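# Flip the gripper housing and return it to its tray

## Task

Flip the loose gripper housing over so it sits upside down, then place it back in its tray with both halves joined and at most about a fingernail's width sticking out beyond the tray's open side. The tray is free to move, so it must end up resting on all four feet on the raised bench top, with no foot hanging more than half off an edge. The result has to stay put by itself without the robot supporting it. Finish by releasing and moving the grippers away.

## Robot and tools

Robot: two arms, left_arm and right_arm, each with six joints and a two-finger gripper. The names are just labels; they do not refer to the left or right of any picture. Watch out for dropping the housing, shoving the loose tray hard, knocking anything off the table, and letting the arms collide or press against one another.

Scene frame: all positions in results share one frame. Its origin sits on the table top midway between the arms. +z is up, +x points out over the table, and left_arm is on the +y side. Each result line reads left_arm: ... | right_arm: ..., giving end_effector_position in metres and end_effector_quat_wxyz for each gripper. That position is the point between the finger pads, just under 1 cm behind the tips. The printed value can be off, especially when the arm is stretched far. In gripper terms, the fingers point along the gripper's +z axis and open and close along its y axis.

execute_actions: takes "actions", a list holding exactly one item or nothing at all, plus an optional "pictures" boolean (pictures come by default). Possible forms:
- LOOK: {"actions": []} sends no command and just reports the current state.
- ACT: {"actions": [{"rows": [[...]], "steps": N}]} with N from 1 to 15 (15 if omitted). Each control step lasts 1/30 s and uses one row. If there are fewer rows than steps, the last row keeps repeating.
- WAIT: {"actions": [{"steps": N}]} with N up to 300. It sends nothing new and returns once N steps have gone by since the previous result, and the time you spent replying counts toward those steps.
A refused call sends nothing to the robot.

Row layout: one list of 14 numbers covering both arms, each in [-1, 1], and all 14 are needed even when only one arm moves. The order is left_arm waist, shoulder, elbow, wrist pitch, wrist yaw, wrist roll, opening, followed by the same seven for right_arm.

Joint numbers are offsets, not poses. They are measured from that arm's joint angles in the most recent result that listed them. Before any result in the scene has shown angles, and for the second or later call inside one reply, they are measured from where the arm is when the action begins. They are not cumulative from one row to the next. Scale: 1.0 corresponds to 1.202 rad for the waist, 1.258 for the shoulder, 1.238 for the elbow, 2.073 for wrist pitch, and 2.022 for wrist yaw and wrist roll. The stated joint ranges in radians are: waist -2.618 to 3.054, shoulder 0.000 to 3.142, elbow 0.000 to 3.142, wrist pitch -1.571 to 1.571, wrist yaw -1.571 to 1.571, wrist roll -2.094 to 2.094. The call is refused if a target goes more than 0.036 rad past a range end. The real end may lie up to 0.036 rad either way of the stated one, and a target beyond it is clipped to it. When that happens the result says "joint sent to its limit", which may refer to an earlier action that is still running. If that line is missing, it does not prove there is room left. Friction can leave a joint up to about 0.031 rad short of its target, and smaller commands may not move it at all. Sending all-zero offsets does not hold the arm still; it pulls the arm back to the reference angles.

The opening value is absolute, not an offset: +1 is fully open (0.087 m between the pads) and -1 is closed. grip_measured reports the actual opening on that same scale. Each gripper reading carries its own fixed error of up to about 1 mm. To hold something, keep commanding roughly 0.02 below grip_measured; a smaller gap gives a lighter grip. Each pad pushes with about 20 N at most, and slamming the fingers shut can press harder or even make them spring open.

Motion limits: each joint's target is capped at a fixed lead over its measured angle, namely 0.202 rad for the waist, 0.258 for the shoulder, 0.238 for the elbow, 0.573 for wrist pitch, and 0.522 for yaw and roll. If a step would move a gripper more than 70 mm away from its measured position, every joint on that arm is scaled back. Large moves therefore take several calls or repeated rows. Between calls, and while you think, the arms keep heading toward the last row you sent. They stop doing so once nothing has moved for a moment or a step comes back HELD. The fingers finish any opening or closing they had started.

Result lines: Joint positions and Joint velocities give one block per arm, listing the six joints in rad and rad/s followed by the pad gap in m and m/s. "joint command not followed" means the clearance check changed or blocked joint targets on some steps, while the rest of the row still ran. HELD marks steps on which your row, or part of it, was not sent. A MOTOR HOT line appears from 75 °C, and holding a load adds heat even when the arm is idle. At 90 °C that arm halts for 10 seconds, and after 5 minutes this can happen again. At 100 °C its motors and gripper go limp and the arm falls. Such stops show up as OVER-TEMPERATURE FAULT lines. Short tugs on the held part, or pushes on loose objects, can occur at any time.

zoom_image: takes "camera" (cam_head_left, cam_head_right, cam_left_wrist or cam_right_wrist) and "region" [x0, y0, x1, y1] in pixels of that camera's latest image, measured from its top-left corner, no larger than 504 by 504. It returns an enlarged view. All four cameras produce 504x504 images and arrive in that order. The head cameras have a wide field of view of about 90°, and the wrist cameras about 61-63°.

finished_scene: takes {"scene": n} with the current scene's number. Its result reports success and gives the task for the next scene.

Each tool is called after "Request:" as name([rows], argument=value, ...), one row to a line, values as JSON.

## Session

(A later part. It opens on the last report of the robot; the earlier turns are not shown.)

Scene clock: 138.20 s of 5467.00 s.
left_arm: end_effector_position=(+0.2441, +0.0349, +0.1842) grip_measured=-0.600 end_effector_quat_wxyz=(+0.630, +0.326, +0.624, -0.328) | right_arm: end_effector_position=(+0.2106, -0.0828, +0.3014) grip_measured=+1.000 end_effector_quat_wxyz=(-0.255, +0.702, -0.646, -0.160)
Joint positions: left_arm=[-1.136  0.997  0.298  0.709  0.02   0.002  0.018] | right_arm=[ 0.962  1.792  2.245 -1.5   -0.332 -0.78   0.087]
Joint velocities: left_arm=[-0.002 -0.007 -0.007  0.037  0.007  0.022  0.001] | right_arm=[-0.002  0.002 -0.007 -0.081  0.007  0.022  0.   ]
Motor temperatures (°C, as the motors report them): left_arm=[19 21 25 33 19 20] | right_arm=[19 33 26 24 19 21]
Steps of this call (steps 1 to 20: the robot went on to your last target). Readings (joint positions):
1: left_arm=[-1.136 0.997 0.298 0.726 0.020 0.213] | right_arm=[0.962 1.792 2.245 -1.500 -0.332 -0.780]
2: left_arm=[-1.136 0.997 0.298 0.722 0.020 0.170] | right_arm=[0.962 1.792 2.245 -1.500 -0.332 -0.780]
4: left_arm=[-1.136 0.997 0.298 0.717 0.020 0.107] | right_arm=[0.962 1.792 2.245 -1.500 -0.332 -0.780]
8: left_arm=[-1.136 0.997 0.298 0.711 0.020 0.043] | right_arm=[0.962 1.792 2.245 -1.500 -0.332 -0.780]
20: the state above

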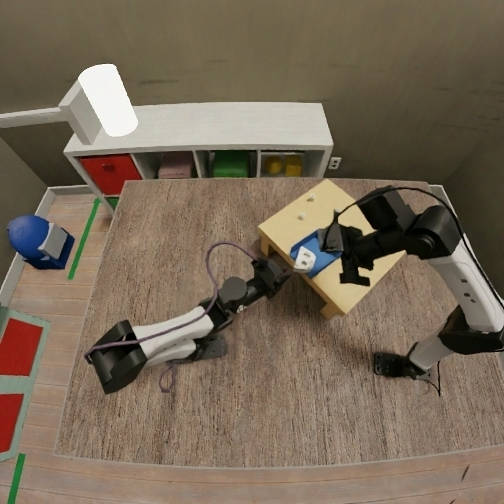

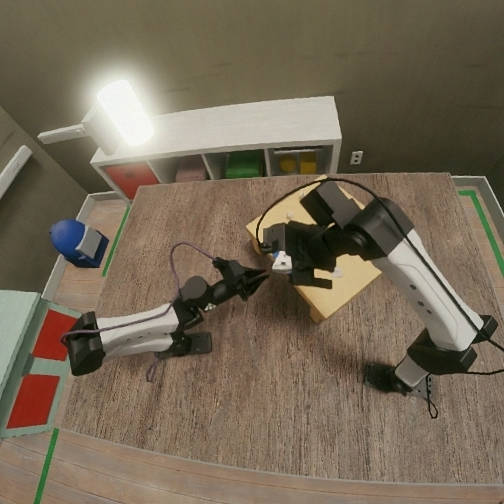

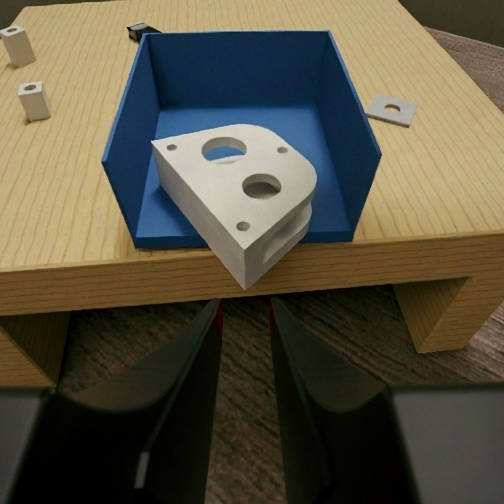

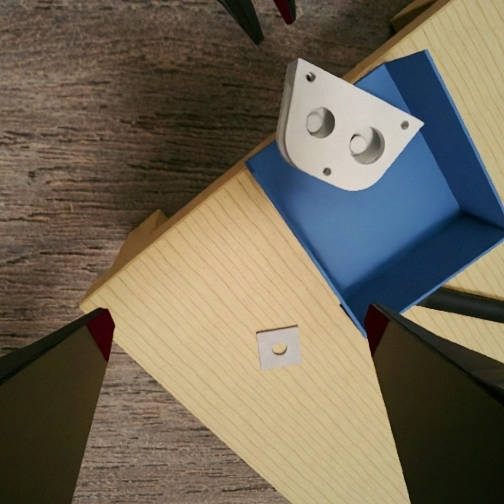

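Request:
execute_actions([
  {"rows":[[0,0.02,0.02,0.03,0,0,-0.75, 0,0,0,0,0,0,1],[0,0.045,0.03,0.04,0,0,-0.75, 0,0,0,0,0,0,1],[0,0.07,0.042,0.048,0,0,-0.75, 0,0,0,0,0,0,1],[0,0.095,0.053,0.056,0,0,-0.75, 0,0,0,0,0,0,1],[0,0.12,0.065,0.064,0,0,-0.75, 0,0,0,0,0,0,1],[0,0.145,0.077,0.07,0,0,-0.75, 0,0,0,0,0,0,1],[0,0.17,0.09,0.076,0,0,-0.75, 0,0,0,0,0,0,1],[0,0.19,0.102,0.08,0,0,-0.75, 0,0,0,0,0,0,1],[0,0.21,0.115,0.084,0,0,-0.75, 0,0,0,0,0,0,1],[0,0.23,0.128,0.088,0,0,-0.75, 0,0,0,0,0,0,1],[0,0.25,0.14,0.092,0,0,-0.75, 0,0,0,0,0,0,1],[0,0.27,0.153,0.092,0,0,-0.75, 0,0,0,0,0,0,1],[0,0.285,0.163,0.092,0,0,-0.75, 0,0,0,0,0,0,1],[0,0.3,0.172,0.092,0,0,-0.75, 0,0,0,0,0,0,1],[0,0.314,0.18,0.092,0,0,-0.75, 0,0,0,0,0,0,1]]},
], pictures=false)

Request:
execute_actions([
  {"steps":10},
])

Request:
execute_actions([
  {"rows":[[0,-0.05,-0.03,-0.02,0,0,-0.7, 0,0,0,0,0,0,1],[0,-0.1,-0.06,-0.04,0,0,-0.7, 0,0,0,0,0,0,1],[0,-0.2,-0.11,-0.07,0,0,-0.7, 0,0,0,0,0,0,1],[0,-0.3,-0.16,-0.1,0,0,-0.7, 0,0,0,0,0,0,1],[0,-0.5,-0.18,-0.2,0,0,-0.7, 0,0,0,0,0,0,1]]},
])

Scene clock: 144.47 s of 5467.00 s.
left_arm: end_effector_position=(+0.2810, -0.0159, +0.1816) grip_measured=-0.750 end_effector_quat_wxyz=(+0.627, +0.327, +0.627, -0.327) | right_arm: end_effector_position=(+0.2106, -0.0828, +0.3014) grip_measured=+1.000 end_effector_quat_wxyz=(-0.255, +0.702, -0.646, -0.160)
Joint positions: left_arm=[-1.136  1.347  0.482  0.866  0.02  -0.001  0.011] | right_arm=[ 0.962  1.792  2.245 -1.5   -0.332 -0.78   0.087]
Joint velocities: left_arm=[-0.017  0.549  0.364  0.154 -0.022 -0.007 -0.   ] | right_arm=[ 0.007  0.002  0.002 -0.007  0.066  0.051  0.   ]
Motor temperatures (°C, as the motors report them): left_arm=[19 21 26 33 19 20] | right_arm=[19 33 26 24 19 21]
Steps of this call (steps 1 to 15: the robot went on to your last target; steps 16 to 90: nothing new was sent; then 2.77 s passed at rest; steps 91 to 105: all 15 steps of this action). Readings (joint positions):
91: left_arm=[-1.136 0.999 0.298 0.713 0.020 -0.001] | right_arm=[0.962 1.792 2.245 -1.500 -0.332 -0.780]
92: left_arm=[-1.136 1.006 0.300 0.724 0.020 -0.001] | right_arm=[0.962 1.792 2.245 -1.500 -0.332 -0.780]
94: left_arm=[-1.136 1.048 0.318 0.751 0.020 -0.001] | right_arm=[0.962 1.792 2.245 -1.500 -0.332 -0.780]
98: left_arm=[-1.136 1.174 0.377 0.805 0.020 -0.001] | right_arm=[0.962 1.792 2.245 -1.500 -0.332 -0.780]
105: the state above

Scene clock: 144.80 s of 5467.00 s.
left_arm: end_effector_position=(+0.2845, -0.0208, +0.1782) grip_measured=-0.750 end_effector_quat_wxyz=(+0.625, +0.328, +0.629, -0.326) | right_arm: end_effector_position=(+0.2106, -0.0828, +0.3014) grip_measured=+1.000 end_effector_quat_wxyz=(-0.255, +0.702, -0.646, -0.160)
Joint positions: left_arm=[-1.136  1.382  0.499  0.875  0.02  -0.001  0.011] | right_arm=[ 0.962  1.792  2.245 -1.5   -0.332 -0.78   0.087]
Joint velocities: left_arm=[-0.017 -0.007 -0.002 -0.051 -0.081 -0.007 -0.   ] | right_arm=[-0.002  0.007  0.002 -0.066 -0.037 -0.066  0.   ]
Motor temperatures (°C, as the motors report them): left_arm=[19 21 26 33 19 20] | right_arm=[19 33 26 24 19 21]
Steps of this call (steps 1 to 10: the robot went on to your last target). Readings (joint positions):
1: left_arm=[-1.136 1.364 0.492 0.870 0.020 -0.001] | right_arm=[0.962 1.792 2.245 -1.500 -0.332 -0.780]
2: left_arm=[-1.136 1.374 0.497 0.872 0.020 -0.001] | right_arm=[0.962 1.792 2.245 -1.500 -0.332 -0.780]
4: left_arm=[-1.136 1.381 0.499 0.873 0.020 -0.001] | right_arm=[0.962 1.792 2.245 -1.500 -0.332 -0.780]
8: left_arm=[-1.136 1.382 0.499 0.875 0.020 -0.001] | right_arm=[0.962 1.792 2.245 -1.500 -0.332 -0.780]
10: the state above

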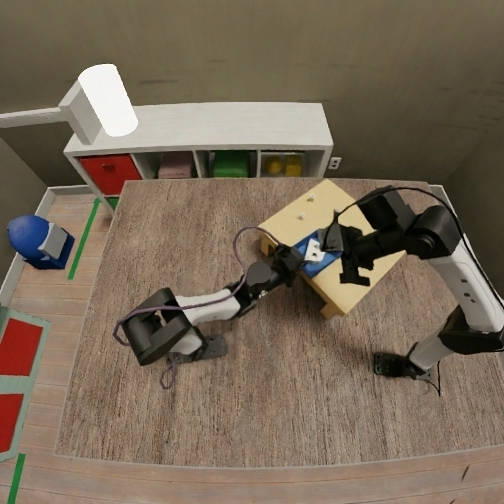

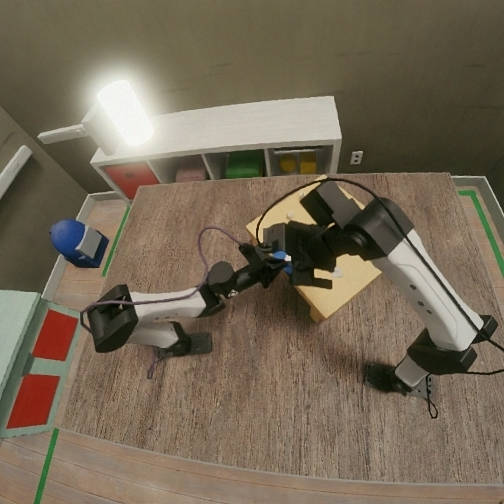

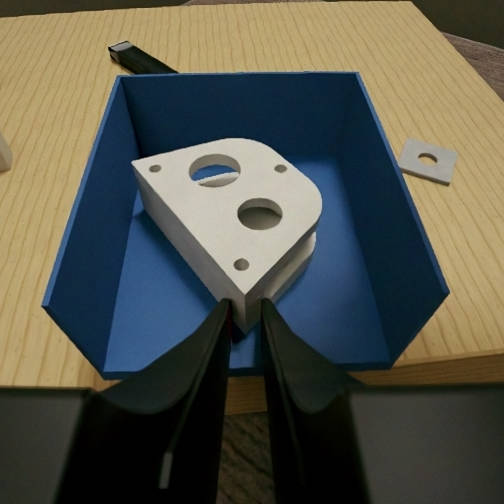

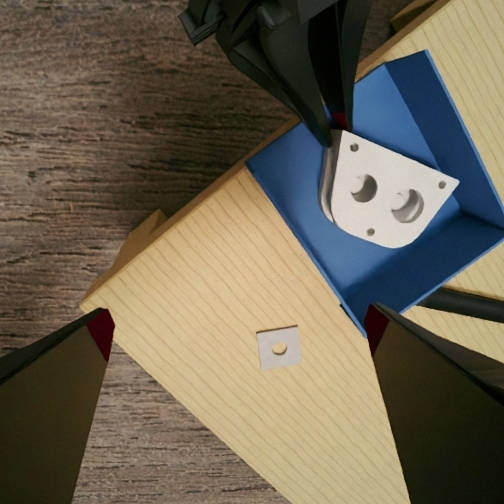

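Scene clock: 145.30 s of 5467.00 s.
left_arm: end_effector_position=(+0.2274, +0.0576, +0.2118) grip_measured=-0.700 end_effector_quat_wxyz=(+0.646, +0.317, +0.608, -0.336) | right_arm: end_effector_position=(+0.2106, -0.0828, +0.3014) grip_measured=+1.000 end_effector_quat_wxyz=(-0.255, +0.702, -0.646, -0.160)
Joint positions: left_arm=[-1.136  0.75   0.29   0.52   0.02  -0.001  0.013] | right_arm=[ 0.962  1.792  2.245 -1.5   -0.332 -0.78   0.087]
Joint velocities: left_arm=[ 0.002 -0.002 -0.027 -0.33  -0.081 -0.007 -0.   ] | right_arm=[ 0.007 -0.007 -0.002 -0.022  0.022  0.095  0.   ]
Motor temperatures (°C, as the motors report them): left_arm=[19 21 26 33 19 20] | right_arm=[19 32 26 24 19 21]
Steps of this call (steps 1 to 15: all 15 steps of this action). Readings (joint positions):
1: left_arm=[-1.136 1.376 0.497 0.871 0.020 -0.001] | right_arm=[0.962 1.792 2.245 -1.500 -0.332 -0.780]
2: left_arm=[-1.136 1.355 0.487 0.857 0.020 -0.001] | right_arm=[0.962 1.792 2.245 -1.500 -0.332 -0.780]
4: left_arm=[-1.136 1.231 0.418 0.802 0.020 -0.001] | right_arm=[0.962 1.792 2.245 -1.500 -0.332 -0.780]
8: left_arm=[-1.136 0.875 0.295 0.606 0.020 -0.001] | right_arm=[0.962 1.792 2.245 -1.500 -0.332 -0.780]
15: the state above

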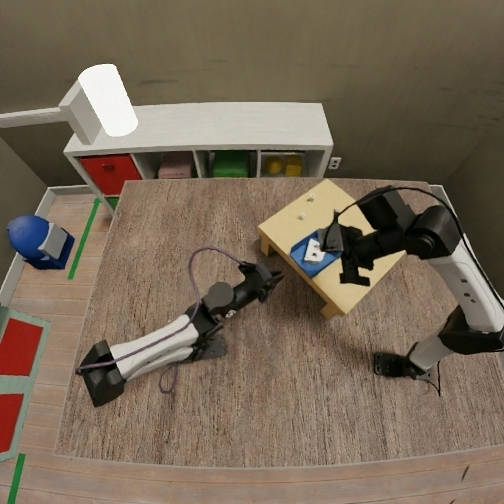

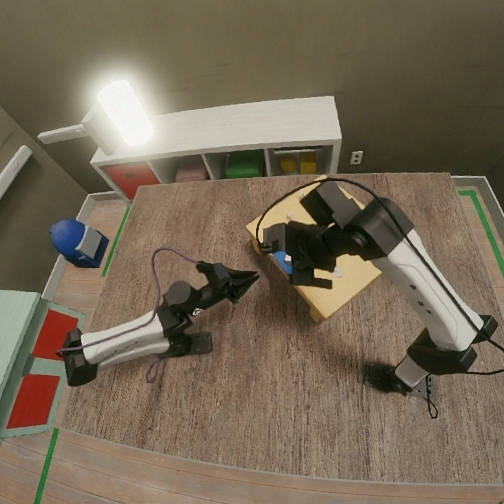

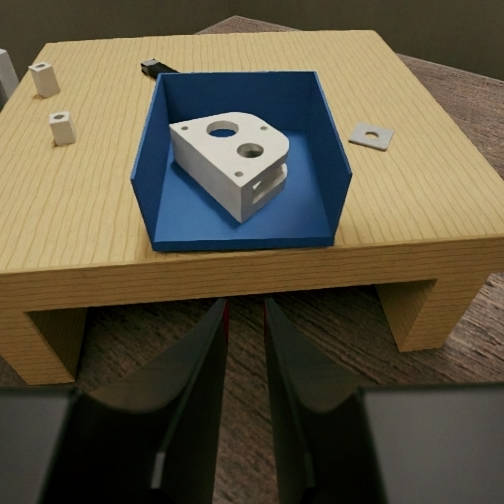

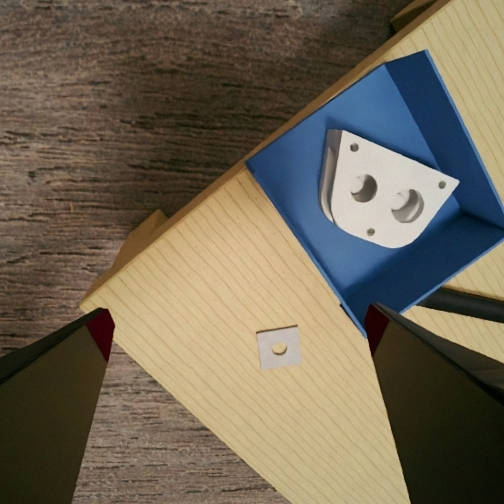

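Request:
finished_scene(scene=1)

The scene is finished: the task was done.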